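# Move unplugged server power supply into shelf parts tray

## Task

On the rear of the server ahead, the power supply in the second bay from the left is already disconnected. Free it from its bay (a release lever latches it in) and set it lying on the bottom of the parts tray on the service shelf. Its own cord may be moved, but no other supply's plug may ever be pulled. All other power supplies, spares included, and the tray must stay exactly as they were. Keep everything inside the work area: from the service shelf in front of the robot back to the server's power supply bays, across the shelf's full width, and from the shelf top upward. The tray sits loose on the shelf; a plug hanging on its cord does not count as a loose part. Knocking or placing anything outside this area ends the scene. At the end, release the part and pull the gripper away; it only counts if the part stays in place with no help from the robot.

## Robot and tools

Robot: a single six-joint arm with a two-finger parallel gripper. Joint order everywhere (rows and every per-joint result list): waist, shoulder, elbow, forearm roll, wrist pitch, wrist roll. Stated joint ranges in radians: elbow -2.792 to 2.792, all others -6.283 to 6.283. Real ends may differ by up to 0.010 rad.

Frames: the scene frame has its origin on the table top right under the arm base, +z up, +y to the left when facing along +x. The base may be slightly tilted. The gripper's fingers point along its own +z and close along its own y. end_effector_position (metres) is the point between the pads when closed; closed fingertips extend about 33 mm past it, open ones about 9 mm, and the tips advance about 24 mm more as the fingers close, so keep that clearance above surfaces. Printed hand position gets less accurate at long reach.

A ROW is 9 numbers, each in [-1, 1]: six joint displacements, then gripper position, gripper force_limit, gripper speed. Joint values are scaled: 1.0 equals 1.398 rad for waist and shoulder, 2.097 rad for elbow, 2.622 rad for forearm roll, wrist pitch and wrist roll. They are offsets, never absolute angles. Gripper position is absolute: +1 fully open (140 mm), about -0.8 pads touching, -1 closes until blocked. force_limit: -1 about 14 N, 0 about 60 N, +1 about 107 N (parts up to 40 mm wide). speed: -1 about 30 mm/s, 0 about 140, +1 about 250.

execute_actions(actions): a list of up to 15 actions run in sequence; each action is a table of up to 15 rows, one row per 1/30 s step; if shorter, its last row repeats to fill 15 steps. Joint offsets in every row are measured from the angles at the start of that action (for the first action, the last reported angles), not from the previous row. An action is rejected if it would push a joint more than 0.010 rad beyond its range; if the first action fails this, or any action is malformed, nothing in the call runs. A joint driven into its real end stops there and the result may say "joint sent to its limit" (absence of that line proves nothing). An empty list just returns state and images.

move(target, speed, blocking): target is one 9-number row; its joint offsets count from the "Joint positions" of the latest result that printed them. All joints follow paths that finish together, so the hand travels on a curve. speed is the top rate in rad/s of the joint with the farthest to go, 0.01 to 2, default 0.5; path time is clamped to 0.5 to 10 s (cut short at 10 s). Gripper values take effect at the start. Paths ignore obstacles; the arm is stiff, so aiming even slightly past a firm contact can trigger a fault; faster moves hit harder. The result adds a "move:" line: ending (done, off_target, moving, held, fault), limits=held or limits=none, and the joint farthest from target. blocking=false returns after 0.5 s while motion continues; poll with wait(0), and further moves or execute_actions are refused until its end is reported.

wait(seconds): 0 to 10; holds the last command, returns early when a running move ends. stop(): brakes a running move (needs room; fingers keep going). zoom_image(camera, region): camera is cam_high or cam_wrist; region [x0, y0, x1, y1] in image pixels from the top-left, at most 504 by 504. finished_scene(scene): pass the current scene number; irreversible, reports success. Replying without a tool call ends everything.

Results: gripper pose (end_effector_position, end_effector_quat_wxyz) and velocities in m/s, rad/s; Joint positions, Joint velocities, Joint targets (what joints are being driven toward now, may drift on its own), joint torques (offset, scaled, noisy); gripper position_measured in counts (3 open, 230 pads meeting, nonlinear); object_status 0 moving, 1 blocked while opening, 2 blocked while closing (a grip), 3 reached target or pads met. To grip, close with -1 and confirm status 2; to tighten, raise force_limit and nudge position to -0.98. "joint command not followed" means a clearance check altered targets. Images come from cam_high then cam_wrist, both 896x504; calibration lines are given.

Motion limits: joint target speed capped (2.09, 3.14, 3.93 rad/s groups), target lead per step capped (0.456, 0.683, 0.854 rad), and the hand target cannot lead its measured place by over 70 mm, so big offsets take several actions; an unfinished motion must be recommanded.

Avoid: torque faults (load limits 299, 299, 140, 39.6, 39.6, 39.6 N m, including held weight) and any outside force of 144 N, both of which halt the arm for 10 s; motor overheating from long holds; drops, slips, slams, hard pushes, pulling other plugs, disturbing the tray or other supplies, and anything leaving the work area. Loose objects may get brief random nudges.

Each tool is called after ">>>" by a JSON object that holds its "method" and its "body", one argument or row to a line.

## Session

I'll start by looking at the current state.

>>> {"method": "execute_actions", "body": {
  "actions": []
}}

Scene clock: 0.00 s.
end_effector_position=(+0.2685, +0.0998, +0.3690) position_measured=3 object_status=3 end_effector_quat_wxyz=(-0.073, +0.697, -0.459, -0.546) end_effector_velocity=(-0.000, -0.000, -0.001) end_effector_angular_velocity=(-0.001, +0.000, +0.001)
Joint names: [waist, shoulder, elbow, forearm roll, wrist pitch, wrist roll]
Joint positions: [-0.321  0.062  2.095  0.465  2.059  2.428]
Joint velocities: [ 0.     0.     0.001 -0.002 -0.001 -0.   ]
Joint torques (N m, as the joint torque sensors report them, + toward a larger angle): no reading
Joint targets: [-0.321 0.062 2.095 0.465 2.059 2.428]

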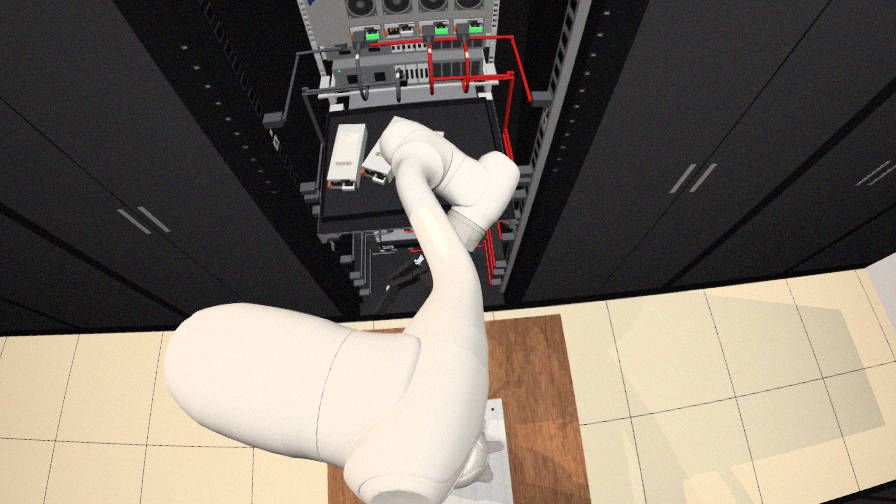

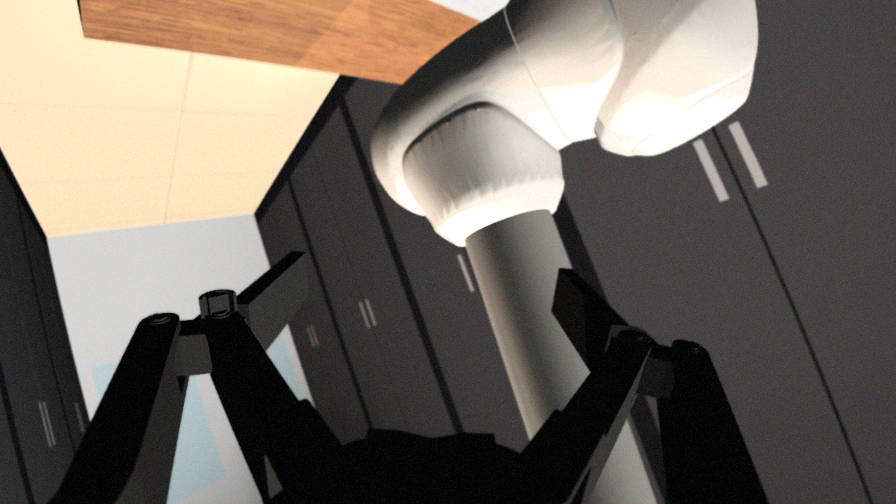

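>>> {"method": "zoom_image", "body": {
  "camera": "cam_high",
  "region": [260, 0, 560, 250]
}}

>>> {"method": "zoom_image", "body": {
  "camera": "cam_high",
  "region": [320, 0, 520, 110]
}}

Region (260, 0, 560, 250) of cam_high's 896x504 image, scaled by 1.680, with more detail than that image has.

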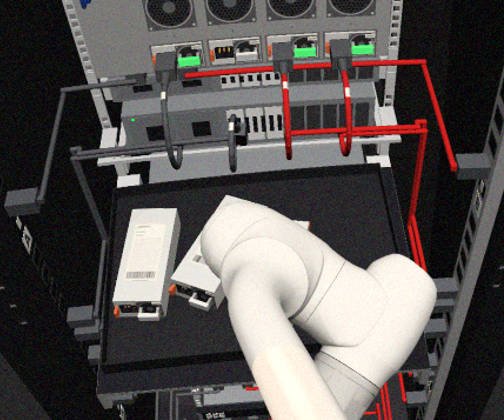

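Region (320, 0, 520, 110) of cam_high's 896x504 image, scaled by 2.520, with more detail than that image has; it fills the top 277 rows of this view, and the rest is white.

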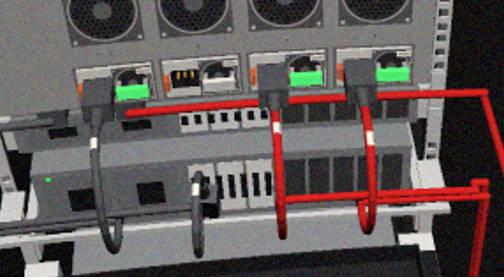

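>>> {"method": "move", "body": {
  "target": [0, -0.252, 0.0486, 1.0, -0.6575, 0.871, 1, 0, 0],
  "speed": 1.0
}}

Scene clock: 89.43 s.
end_effector_position=(+0.6740, -0.1426, +0.5983) position_measured=3 object_status=3 end_effector_quat_wxyz=(+0.111, +0.707, -0.069, +0.695) end_effector_velocity=(-0.000, -0.000, +0.001) end_effector_angular_velocity=(+0.001, -0.002, -0.000)
Joint names: [waist, shoulder, elbow, forearm roll, wrist pitch, wrist roll]
Joint positions: [-0.321 -0.29   2.197  3.086  0.336  4.711]
Joint velocities: [ 0.    -0.    -0.001  0.002  0.     0.   ]
Joint torques (N m, as the joint torque sensors report them, + toward a larger angle): [ -0.84  -8.02 -40.58  -3.65   2.38   0.35]
Joint targets: [-0.321 -0.290 2.197 3.086 0.336 4.711]
move: done; limits=none; farthest joint: the waist, 0.000 radians from its target (0.000 radians at the start)
camera_calibration (this result's frames):
cam_wrist: T_world_to_cam=[[-0.286102, -0.948266, 0.13761, -0.034884], [-0.327621, -0.0381504, -0.944039, 0.798679], [0.90045, -0.315175, -0.299757, -0.274664], [0, 0, 0, 1]] pos_world=[0.499005, -0.0891767, 0.676452]

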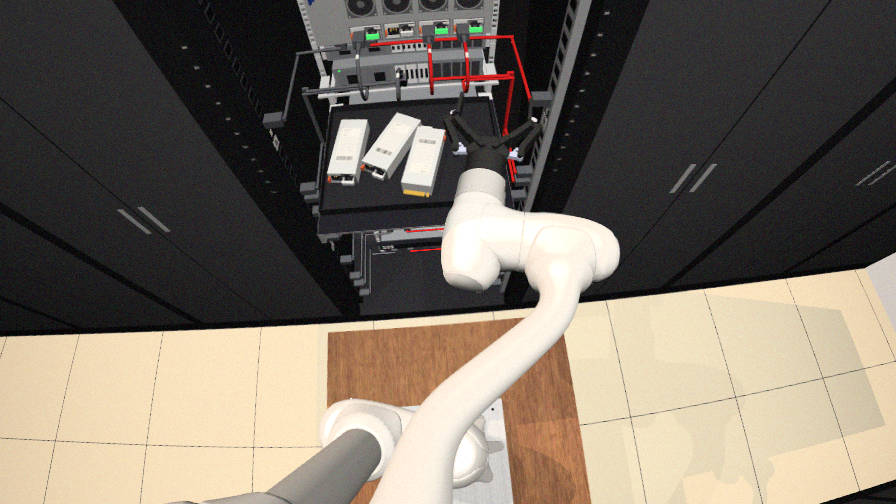

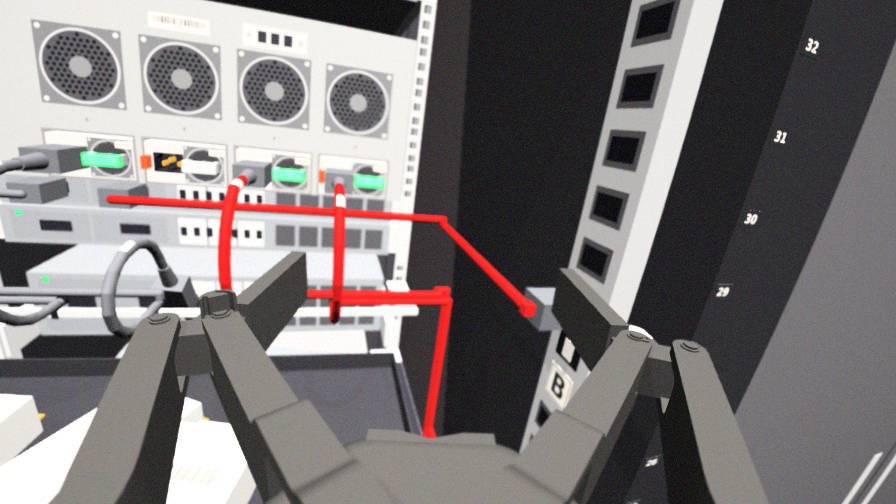

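>>> {"method": "move", "body": {
  "target": [0.1912, 0.0328, -0.0325, 0.0212, -0.005, 0.0005, 1, 0, 0],
  "speed": 0.5
}}

Scene clock: 113.57 s.
end_effector_position=(+0.7204, +0.0328, +0.6194) position_measured=3 object_status=3 end_effector_quat_wxyz=(+0.004, +0.708, -0.000, +0.707) end_effector_velocity=(-0.001, +0.001, +0.003) end_effector_angular_velocity=(-0.001, -0.004, +0.001)
Joint names: [waist, shoulder, elbow, forearm roll, wrist pitch, wrist roll]
Joint positions: [-0.054 -0.244  2.129  3.142  0.323  4.712]
Joint velocities: [ 0.001 -0.003 -0.001 -0.001  0.     0.   ]
Joint torques (N m, as the joint torque sensors report them, + toward a larger angle): [ -0.08 -13.93 -41.69  -3.81   2.35   0.27]
Joint targets: [-0.054 -0.244 2.129 3.142 0.323 4.712]
move: done; limits=none; farthest joint: the waist, 0.000 radians from its target (0.267 radians at the start)
camera_calibration (this result's frames):
cam_wrist: T_world_to_cam=[[-0.0448225, -0.995659, 0.081572, 0.0043158], [-0.300254, -0.0644521, -0.951679, 0.826336], [0.952806, -0.067149, -0.296061, -0.302976], [0, 0, 0, 1]] pos_world=[0.536981, 0.0372116, 0.696355]

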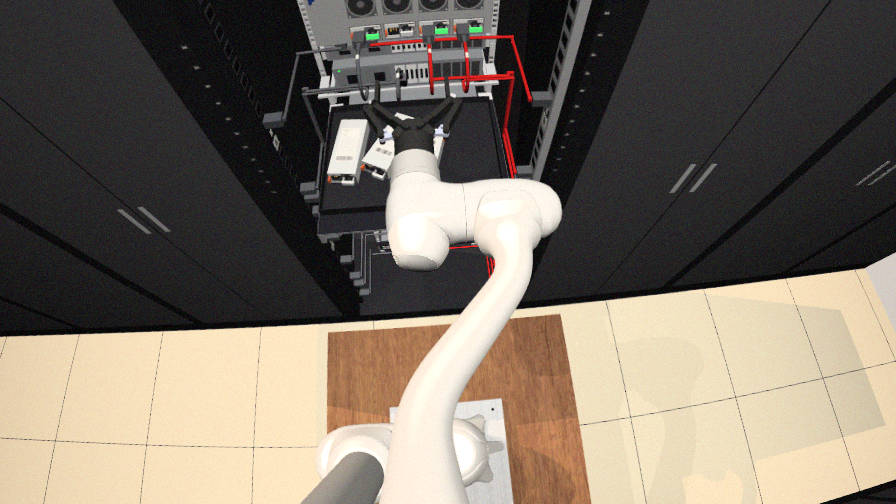

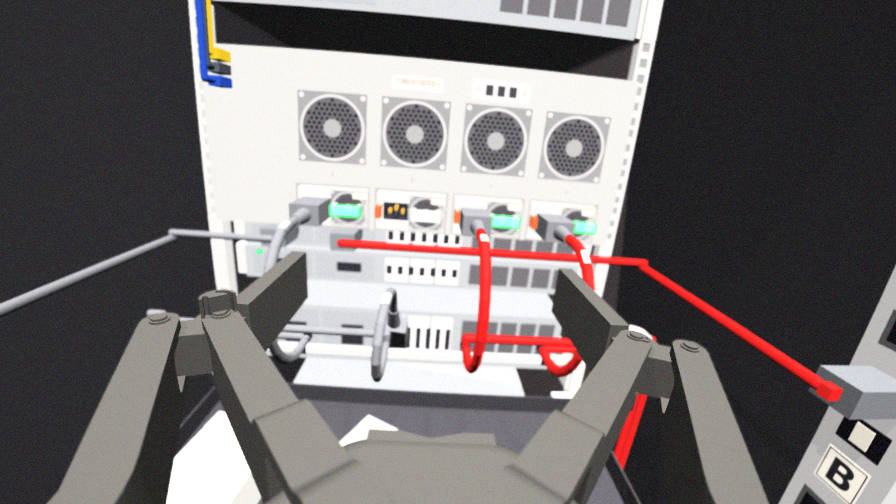

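>>> {"method": "zoom_image", "body": {
  "camera": "cam_wrist",
  "region": [280, 170, 540, 270]
}}

>>> {"method": "zoom_image", "body": {
  "camera": "cam_wrist",
  "region": [360, 180, 470, 240]
}}

Region (280, 170, 540, 270) of cam_wrist's 896x504 image, scaled by 1.938, with more detail than that image has; it fills the top 194 rows of this view, and the rest is white.

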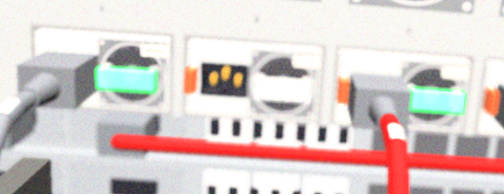

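Region (360, 180, 470, 240) of cam_wrist's 896x504 image, scaled by 4.582, with more detail than that image has; it fills the top 275 rows of this view, and the rest is white.

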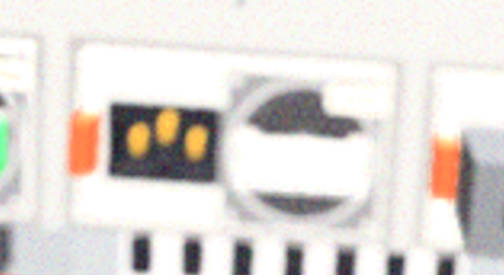

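>>> {"method": "zoom_image", "body": {
  "camera": "cam_high",
  "region": [310, 100, 410, 200]
}}

Region (310, 100, 410, 200) of cam_high's 896x504 image, scaled by 5.040, with more detail than that image has.

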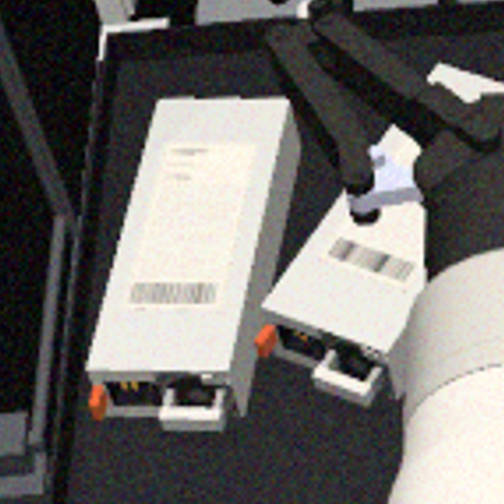

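>>> {"method": "move", "body": {
  "target": [0.0311, 0.1029, -0.0529, 0.0469, 0.0136, -0.0441, 0.28, 0, 0],
  "speed": 0.3
}}

Scene clock: 173.87 s.
end_effector_position=(+0.8003, +0.0525, +0.6165) position_measured=94 object_status=3 end_effector_quat_wxyz=(+0.004, +0.708, -0.000, +0.707) end_effector_velocity=(-0.000, +0.001, -0.001) end_effector_angular_velocity=(+0.000, +0.003, +0.001)
Joint names: [waist, shoulder, elbow, forearm roll, wrist pitch, wrist roll]
Joint positions: [-0.01  -0.101  2.018  3.265  0.358  4.597]
Joint velocities: [ 0.001  0.     0.001  0.001 -0.001 -0.   ]
Joint torques (N m, as the joint torque sensors report them, + toward a larger angle): [ -0.31 -25.79 -41.24  -3.89   2.87   0.39]
Joint targets: [-0.010 -0.101 2.018 3.265 0.358 4.597]
move: done; limits=none; farthest joint: the waist, 0.000 radians from its target (0.043 radians at the start)
camera_calibration (this result's frames):
cam_wrist: T_world_to_cam=[[-0.0444015, -0.995678, 0.081573, 0.0274078], [-0.299969, -0.064598, -0.951759, 0.848646], [0.952915, -0.0667289, -0.295804, -0.378986], [0, 0, 0, 1]] pos_world=[0.616926, 0.0568209, 0.693366]

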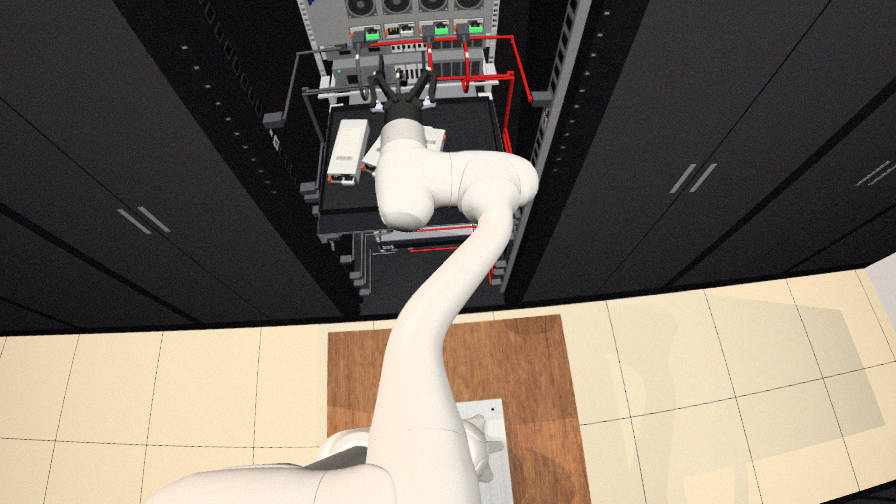

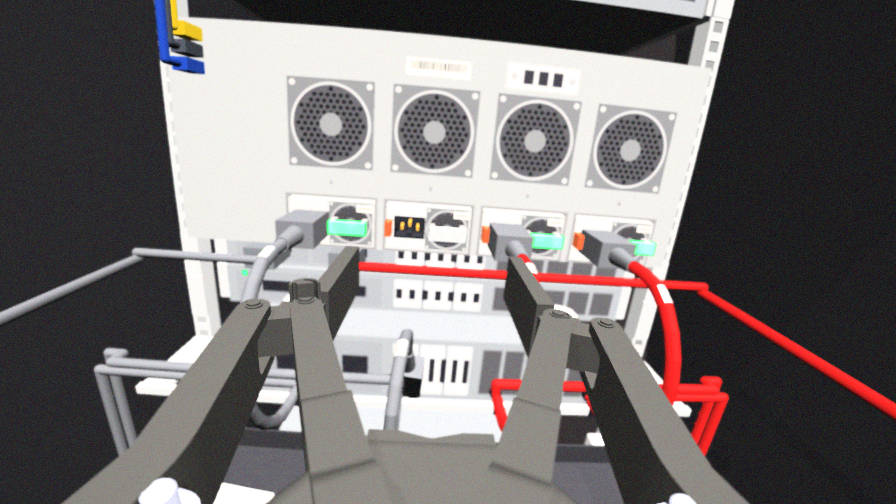

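>>> {"method": "zoom_image", "body": {
  "camera": "cam_wrist",
  "region": [320, 180, 580, 320]
}}

>>> {"method": "zoom_image", "body": {
  "camera": "cam_high",
  "region": [340, 10, 480, 120]
}}

Region (320, 180, 580, 320) of cam_wrist's 896x504 image, scaled by 1.938, with more detail than that image has; it fills the top 271 rows of this view, and the rest is white.

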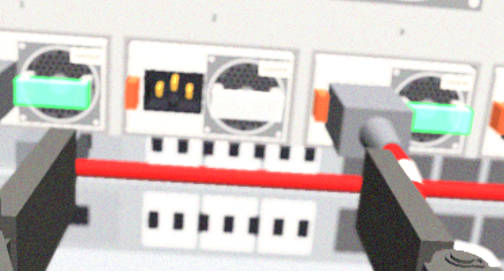

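Region (340, 10, 480, 120) of cam_high's 896x504 image, scaled by 3.600, with more detail than that image has; it fills the top 396 rows of this view, and the rest is white.

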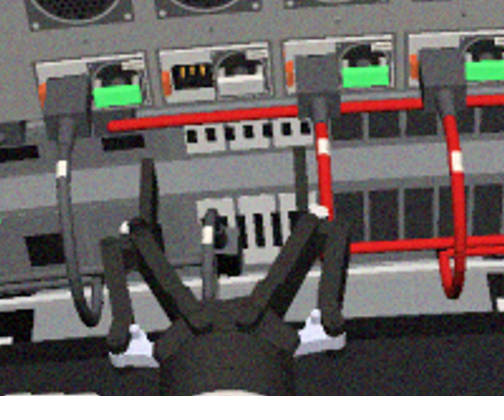

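>>> {"method": "move", "body": {
  "target": [-0.0140, 0.0705, -0.1481, -0.0471, -0.2154, 0.0440, 0.19, 0, 0],
  "speed": 0.4
}}

Scene clock: 229.77 s.
end_effector_position=(+0.8713, +0.0525, +0.6195) position_measured=105 object_status=3 end_effector_quat_wxyz=(-0.002, +0.820, +0.009, +0.573) end_effector_velocity=(-0.000, -0.001, -0.000) end_effector_angular_velocity=(+0.001, +0.001, -0.001)
Joint names: [waist, shoulder, elbow, forearm roll, wrist pitch, wrist roll]
Joint positions: [-0.03  -0.002  1.708  3.141 -0.206  4.712]
Joint velocities: [-0.001 -0.     0.001  0.    -0.001  0.001]
Joint torques (N m, as the joint torque sensors report them, + toward a larger angle): [ -0.46 -39.39 -43.49  -3.98   2.12   0.24]
Joint targets: [-0.030 -0.002 1.708 3.141 -0.206 4.712]
move: done; limits=none; farthest joint: the waist, 0.000 radians from its target (0.019 radians at the start)
camera_calibration (this result's frames):
cam_wrist: T_world_to_cam=[[0.0075471, -0.99587, 0.0904795, -0.0205017], [-0.606864, -0.0764759, -0.791118, 1.04132], [0.79477, -0.0489381, -0.604935, -0.117357], [0, 0, 0, 1]] pos_world=[0.725365, 0.0534755, 0.754667]

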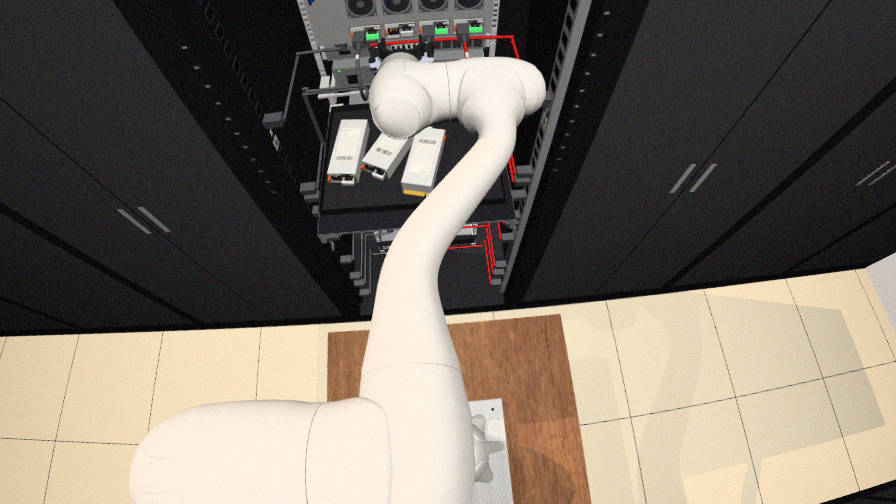

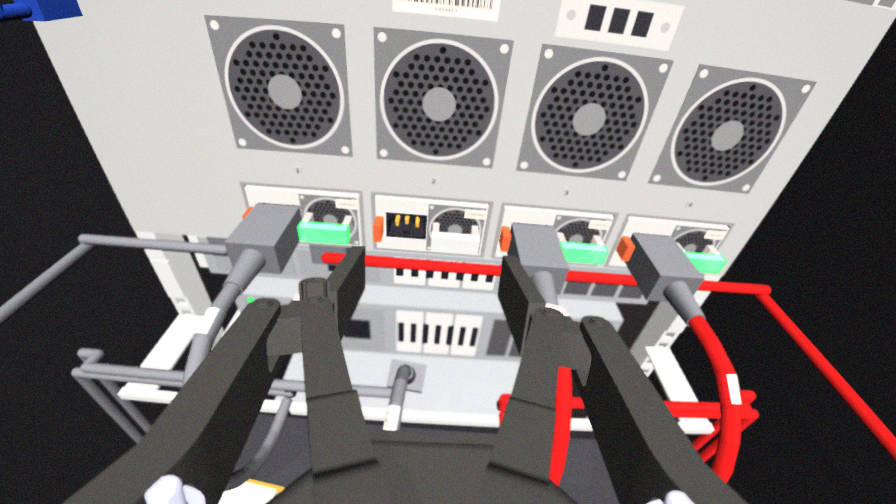

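>>> {"method": "zoom_image", "body": {
  "camera": "cam_wrist",
  "region": [290, 180, 610, 330]
}}

Region (290, 180, 610, 330) of cam_wrist's 896x504 image, scaled by 1.575, with more detail than that image has; it fills the top 236 rows of this view, and the rest is white.

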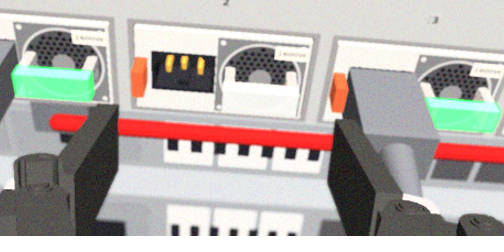

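>>> {"method": "zoom_image", "body": {
  "camera": "cam_wrist",
  "region": [330, 190, 440, 280]
}}

>>> {"method": "zoom_image", "body": {
  "camera": "cam_wrist",
  "region": [430, 195, 550, 290]
}}

Region (330, 190, 440, 280) of cam_wrist's 896x504 image, scaled by 4.582, with more detail than that image has; it fills the top 412 rows of this view, and the rest is white.

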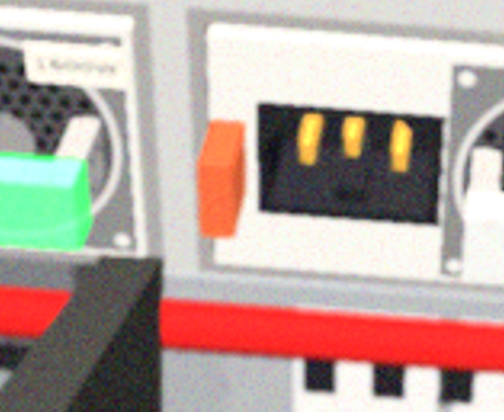

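Region (430, 195, 550, 290) of cam_wrist's 896x504 image, scaled by 4.200, with more detail than that image has; it fills the top 399 rows of this view, and the rest is white.

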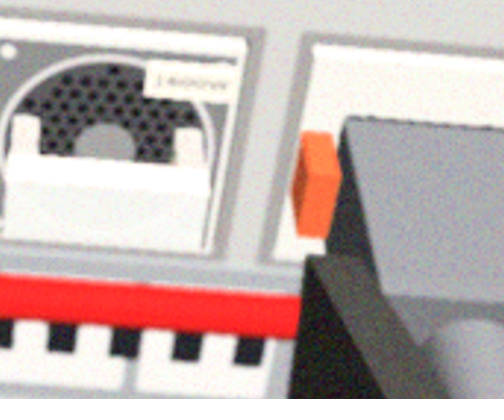

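>>> {"method": "move", "body": {
  "target": [0.0044, 0.0088, -0.0086, 0, -0.0022, 0, 0.08, 0, 0],
  "speed": 0.1
}}

>>> {"method": "zoom_image", "body": {
  "camera": "cam_wrist",
  "region": [330, 190, 550, 290]
}}

Scene clock: 272.33 s.
end_effector_position=(+0.8790, +0.0580, +0.6225) position_measured=119 object_status=3 end_effector_quat_wxyz=(-0.004, +0.820, +0.011, +0.572) end_effector_velocity=(+0.001, +0.000, -0.001) end_effector_angular_velocity=(+0.000, +0.001, +0.000)
Joint names: [waist, shoulder, elbow, forearm roll, wrist pitch, wrist roll]
Joint positions: [-0.024  0.01   1.69   3.141 -0.212  4.712]
Joint velocities: [0.001 0.002 0.    0.    0.    0.   ]
Joint torques (N m, as the joint torque sensors report them, + toward a larger angle): [ -0.36 -40.61 -42.78  -4.02   2.23   0.4 ]
Joint targets: [-0.024 0.010 1.690 3.141 -0.212 4.712]
move: done; limits=none; farthest joint: the waist, 0.000 radians from its target (0.006 radians at the start)
camera_calibration (this result's frames):
cam_wrist: T_world_to_cam=[[0.0136632, -0.99581, 0.0904218, -0.0206878], [-0.606436, -0.0801528, -0.791082, 1.04865], [0.795015, -0.0440263, -0.60499, -0.121883], [0, 0, 0, 1]] pos_world=[0.733121, 0.0580851, 0.757702]

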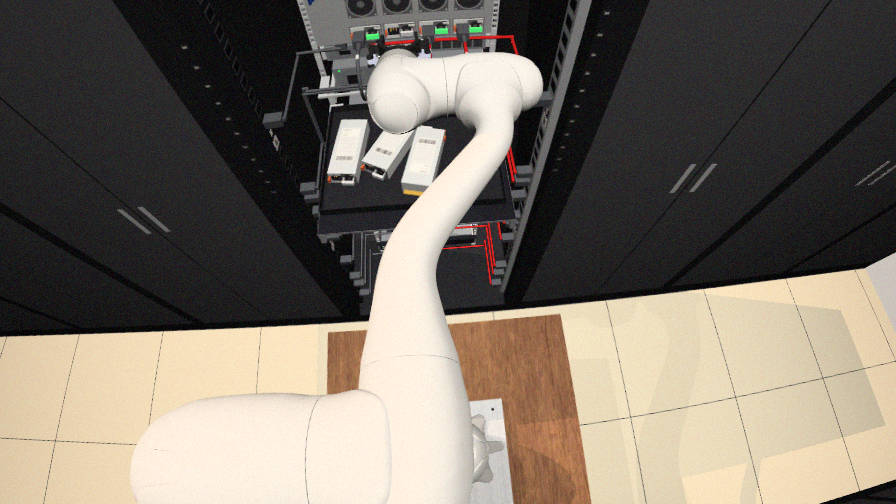

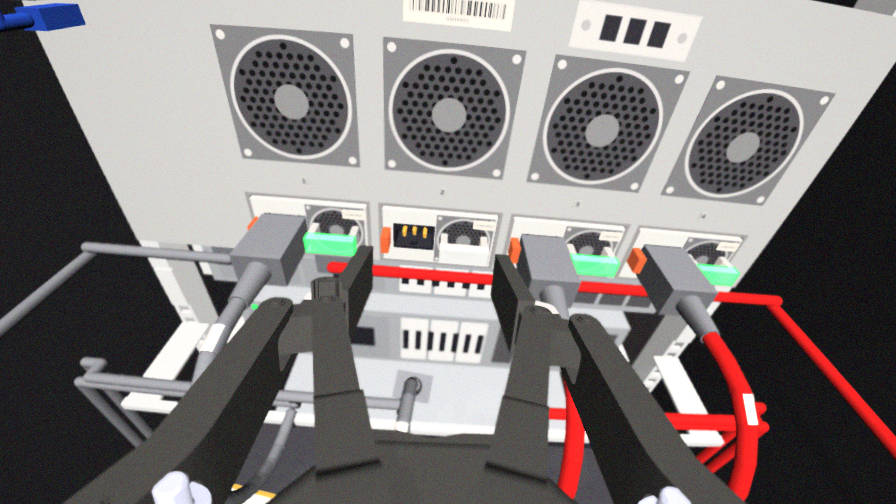

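Region (330, 190, 550, 290) of cam_wrist's 896x504 image, scaled by 2.291, with more detail than that image has; it fills the top 229 rows of this view, and the rest is white.

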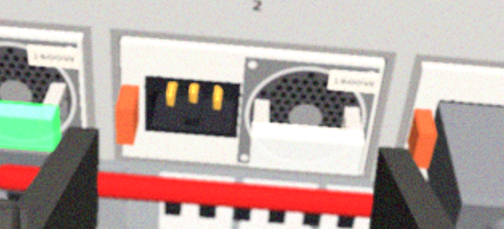

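>>> {"method": "move", "body": {
  "target": [-0.0004, 0.01726, -0.01175, 0, -0.0002, 0, 0.08, 0, 0],
  "speed": 0.03
}}

>>> {"method": "zoom_image", "body": {
  "camera": "cam_wrist",
  "region": [330, 200, 550, 310]
}}

Scene clock: 284.60 s.
end_effector_position=(+0.8941, +0.0579, +0.6223) position_measured=119 object_status=3 end_effector_quat_wxyz=(-0.004, +0.820, +0.011, +0.572) end_effector_velocity=(-0.000, +0.001, +0.003) end_effector_angular_velocity=(-0.000, -0.003, +0.001)
Joint names: [waist, shoulder, elbow, forearm roll, wrist pitch, wrist roll]
Joint positions: [-0.024  0.034  1.665  3.141 -0.213  4.712]
Joint velocities: [ 0.001 -0.001 -0.002  0.     0.    -0.   ]
Joint torques (N m, as the joint torque sensors report them, + toward a larger angle): [ -1.04 -43.5  -43.53  -3.9    2.33   0.56]
Joint targets: [-0.024 0.034 1.665 3.141 -0.213 4.712]
move: done; limits=none; farthest joint: the waist, 0.000 radians from its target (0.001 radians at the start)
camera_calibration (this result's frames):
cam_wrist: T_world_to_cam=[[0.0131143, -0.995817, 0.0904277, -0.0205299], [-0.60648, -0.0798232, -0.791081, 1.0576], [0.79499, -0.0444681, -0.60499, -0.133894], [0, 0, 0, 1]] pos_world=[0.748129, 0.0580232, 0.757502]

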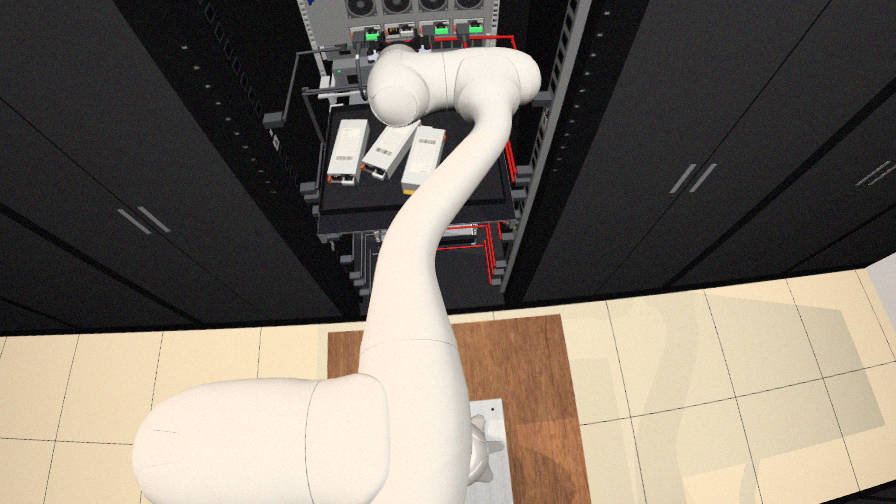

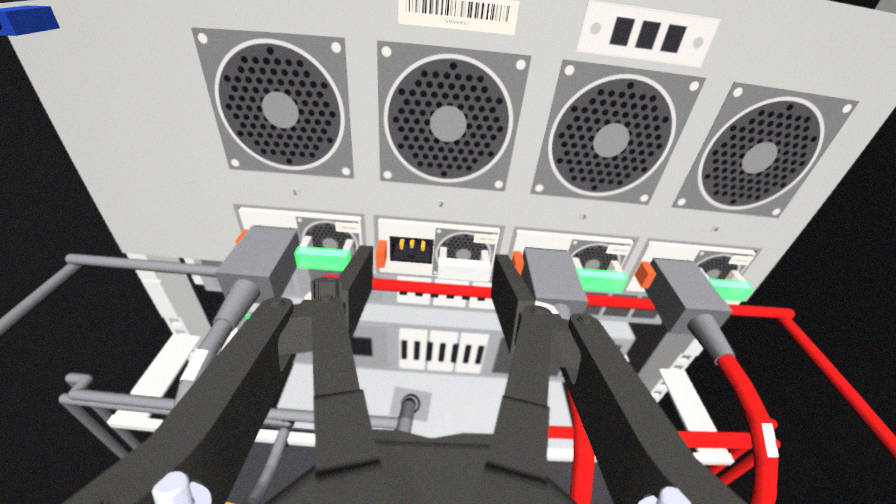

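Region (330, 200, 550, 310) of cam_wrist's 896x504 image, scaled by 2.291, with more detail than that image has.

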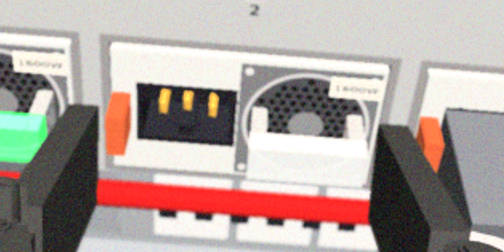

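>>> {"method": "move", "body": {
  "target": [0, 0.0046, -0.0032, 0, -0.0001, 0, 0.08, 0, 0],
  "speed": 0.01
}}

>>> {"method": "zoom_image", "body": {
  "camera": "cam_wrist",
  "region": [330, 200, 550, 310]
}}

Scene clock: 297.23 s.
end_effector_position=(+0.8981, +0.0579, +0.6223) position_measured=119 object_status=3 end_effector_quat_wxyz=(-0.004, +0.820, +0.011, +0.573) end_effector_velocity=(+0.001, +0.000, -0.003) end_effector_angular_velocity=(+0.001, +0.003, -0.000)
Joint names: [waist, shoulder, elbow, forearm roll, wrist pitch, wrist roll]
Joint positions: [-0.024  0.041  1.658  3.141 -0.213  4.712]
Joint velocities: [ 0.     0.002  0.001  0.001  0.    -0.   ]
Joint torques (N m, as the joint torque sensors report them, + toward a larger angle): [ -0.45 -43.9  -43.85  -3.96   2.45   0.36]
Joint targets: [-0.024 0.041 1.658 3.141 -0.213 4.712]
move: done; limits=none; farthest joint: the waist, 0.000 radians from its target (0.000 radians at the start)
camera_calibration (this result's frames):
cam_wrist: T_world_to_cam=[[0.0131041, -0.995817, 0.0904276, -0.020488], [-0.606464, -0.0798178, -0.791094, 1.06001], [0.795003, -0.0444745, -0.604973, -0.137109], [0, 0, 0, 1]] pos_world=[0.752128, 0.0581073, 0.757472]

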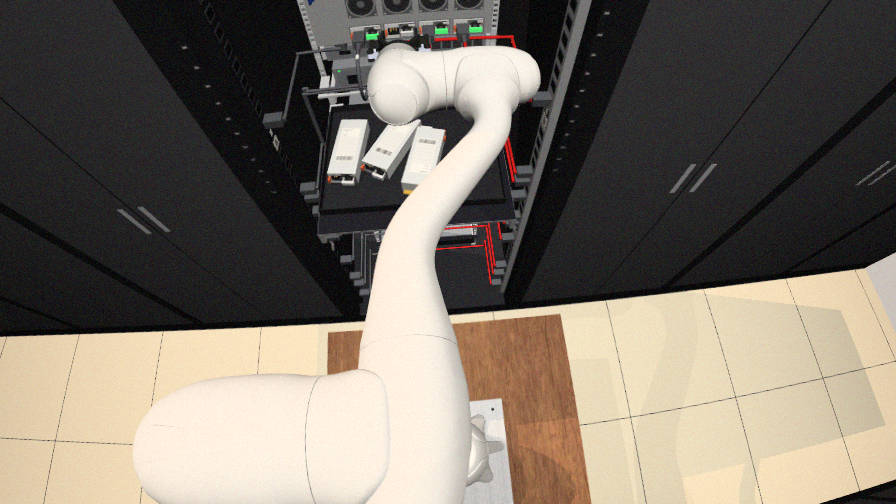

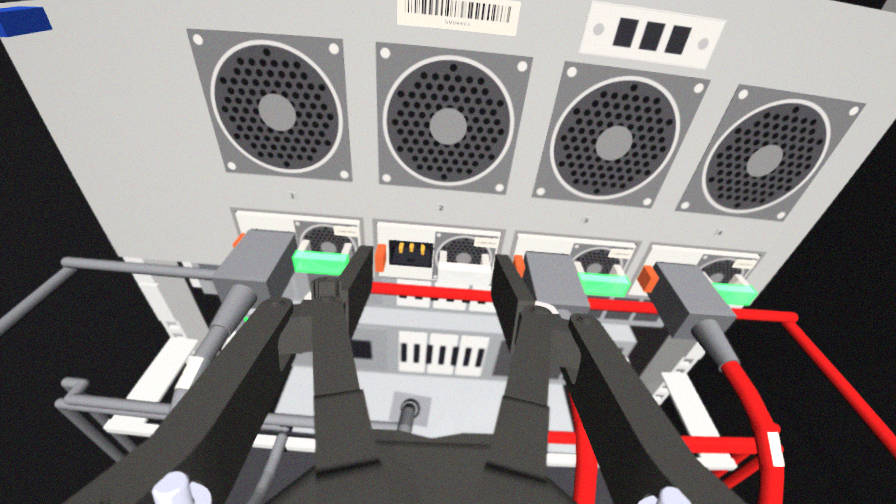

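Region (330, 200, 550, 310) of cam_wrist's 896x504 image, scaled by 2.291, with more detail than that image has.

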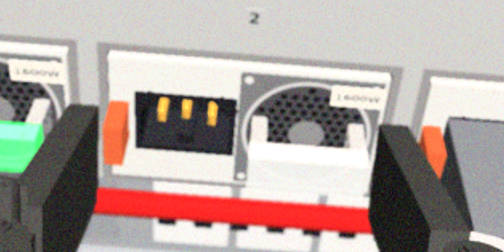

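>>> {"method": "move", "body": {
  "target": [0, 0.00345, -0.0024, 0, -0.0001, 0, 0.08, 0, 0],
  "speed": 0.01
}}

>>> {"method": "zoom_image", "body": {
  "camera": "cam_wrist",
  "region": [330, 200, 550, 310]
}}

Scene clock: 311.73 s.
end_effector_position=(+0.9010, +0.0580, +0.6222) position_measured=119 object_status=3 end_effector_quat_wxyz=(-0.004, +0.820, +0.011, +0.572) end_effector_velocity=(-0.000, -0.000, +0.001) end_effector_angular_velocity=(+0.000, -0.001, -0.000)
Joint names: [waist, shoulder, elbow, forearm roll, wrist pitch, wrist roll]
Joint positions: [-0.024  0.046  1.653  3.141 -0.213  4.712]
Joint velocities: [-0.    -0.001  0.    -0.     0.001  0.   ]
Joint torques (N m, as the joint torque sensors report them, + toward a larger angle): [ -0.52 -42.93 -43.75  -4.02   2.19   0.6 ]
Joint targets: [-0.024 0.046 1.653 3.141 -0.213 4.712]
move: done; limits=none; farthest joint: the waist, 0.000 radians from its target (0.000 radians at the start)
camera_calibration (this result's frames):
cam_wrist: T_world_to_cam=[[0.0131081, -0.995817, 0.0904279, -0.0204589], [-0.606502, -0.0798184, -0.791065, 1.0618], [0.794974, -0.0444754, -0.605012, -0.139468], [0, 0, 0, 1]] pos_world=[0.755125, 0.0581749, 0.757422]

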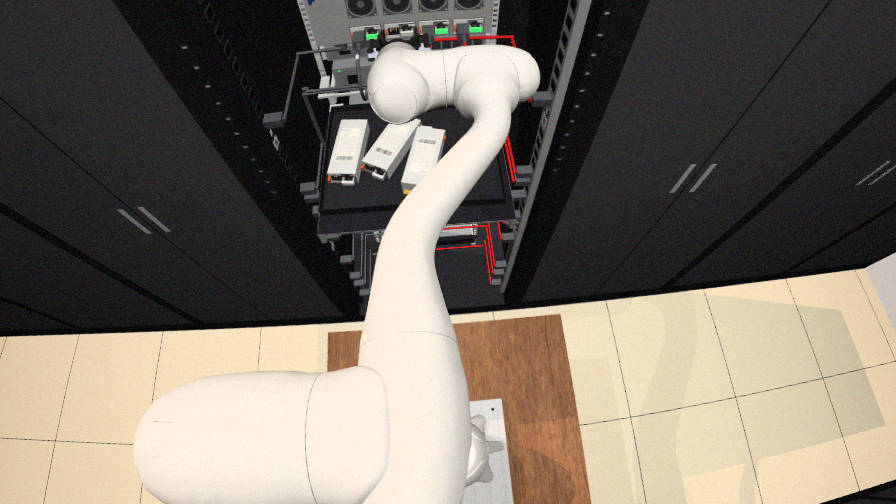

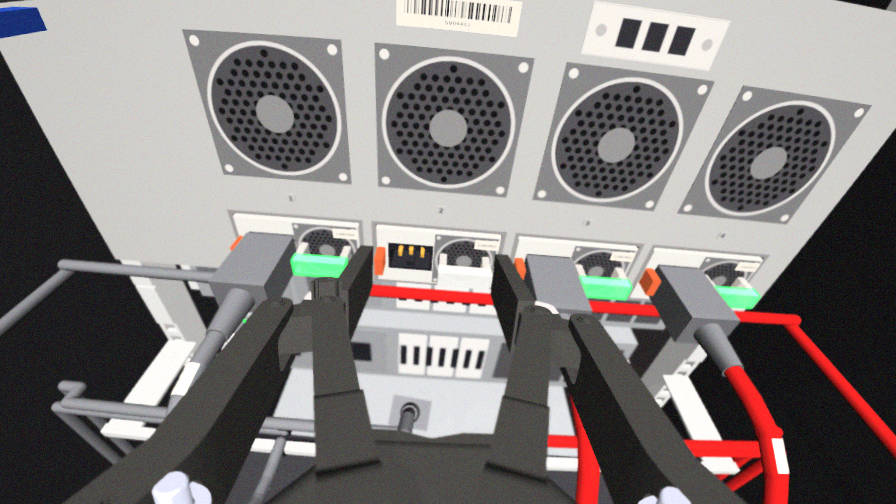

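Region (330, 200, 550, 310) of cam_wrist's 896x504 image, scaled by 2.291, with more detail than that image has.

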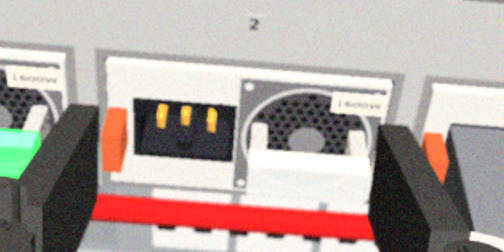

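>>> {"method": "zoom_image", "body": {
  "camera": "cam_wrist",
  "region": [345, 230, 415, 300]
}}

>>> {"method": "zoom_image", "body": {
  "camera": "cam_wrist",
  "region": [465, 240, 535, 310]
}}

Region (345, 230, 415, 300) of cam_wrist's 896x504 image, scaled by 7.200, with more detail than that image has.

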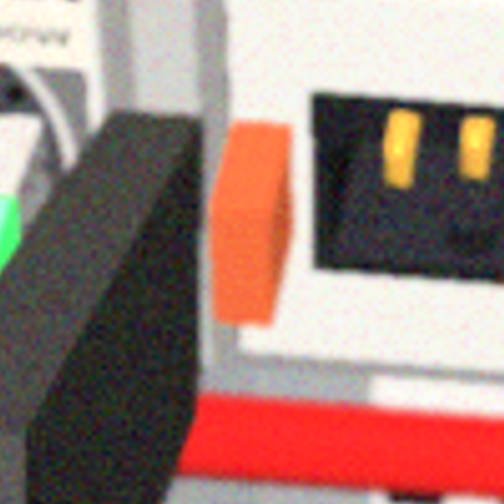

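Region (465, 240, 535, 310) of cam_wrist's 896x504 image, scaled by 7.200, with more detail than that image has.

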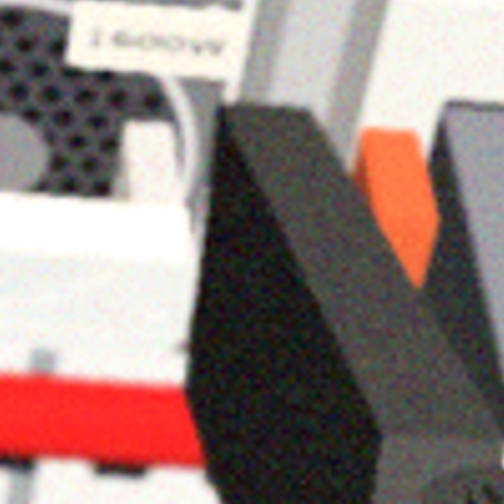

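>>> {"method": "move", "body": {
  "target": [0, 0.00275, 0.00065, 0, 0.0020, 0, 0.08, 0, 0],
  "speed": 0.01
}}

>>> {"method": "zoom_image", "body": {
  "camera": "cam_wrist",
  "region": [330, 200, 550, 310]
}}

Scene clock: 333.03 s.
end_effector_position=(+0.9030, +0.0580, +0.6192) position_measured=119 object_status=3 end_effector_quat_wxyz=(-0.004, +0.820, +0.011, +0.572) end_effector_velocity=(-0.000, +0.000, +0.001) end_effector_angular_velocity=(+0.002, +0.000, -0.001)
Joint names: [waist, shoulder, elbow, forearm roll, wrist pitch, wrist roll]
Joint positions: [-0.024  0.049  1.655  3.141 -0.208  4.712]
Joint velocities: [-0.    -0.    -0.001  0.002 -0.002  0.   ]
Joint torques (N m, as the joint torque sensors report them, + toward a larger angle): [ -0.82 -47.83 -43.09  -3.88   2.38   0.65]
Joint targets: [-0.024 0.049 1.655 3.141 -0.208 4.712]
move: done; limits=none; farthest joint: the waist, 0.000 radians from its target (0.000 radians at the start)
camera_calibration (this result's frames):
cam_wrist: T_world_to_cam=[[0.013106, -0.995817, 0.0904272, -0.0201825], [-0.606465, -0.0798186, -0.791094, 1.06061], [0.795002, -0.0444729, -0.604974, -0.142896], [0, 0, 0, 1]] pos_world=[0.757091, 0.0582034, 0.75442]

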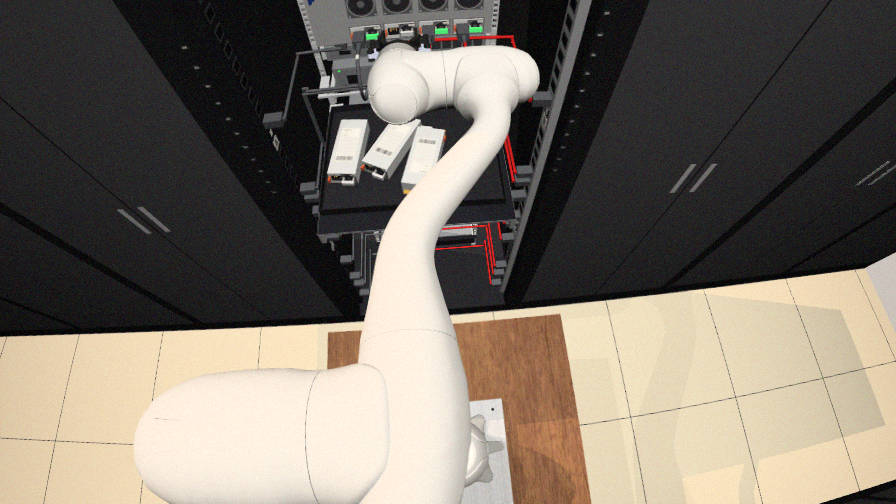

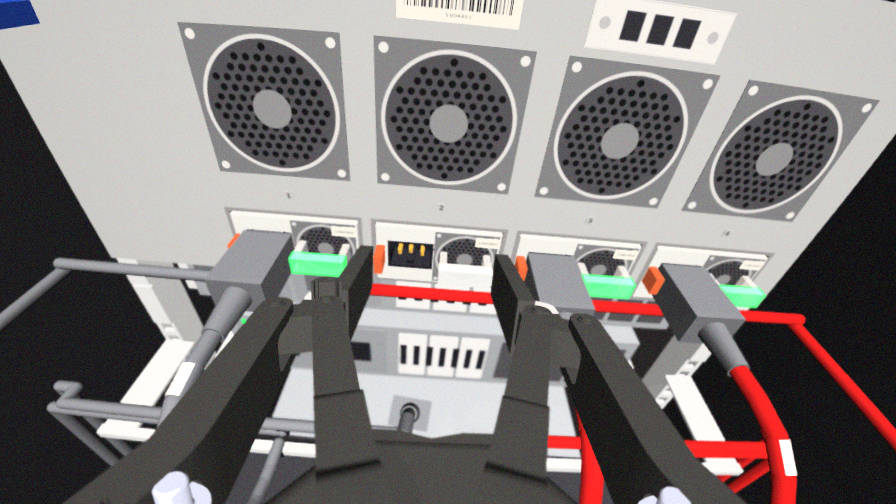

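Region (330, 200, 550, 310) of cam_wrist's 896x504 image, scaled by 2.291, with more detail than that image has.

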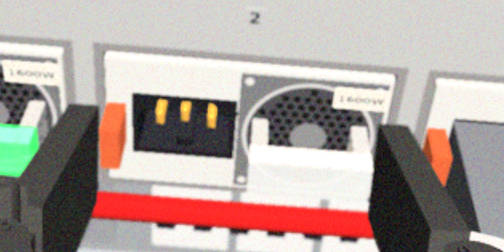

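>>> {"method": "zoom_image", "body": {
  "camera": "cam_wrist",
  "region": [355, 235, 405, 295]
}}

>>> {"method": "zoom_image", "body": {
  "camera": "cam_wrist",
  "region": [470, 245, 530, 305]
}}

Region (355, 235, 405, 295) of cam_wrist's 896x504 image, scaled by 8.400, with more detail than that image has.

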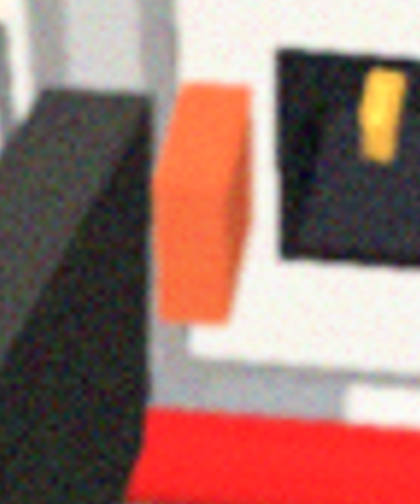

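Region (470, 245, 530, 305) of cam_wrist's 896x504 image, scaled by 8.400, with more detail than that image has.

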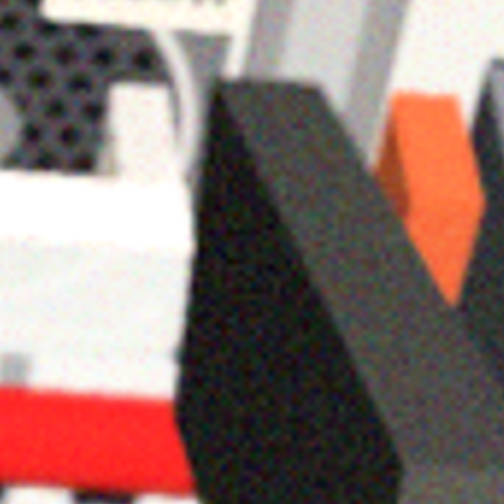

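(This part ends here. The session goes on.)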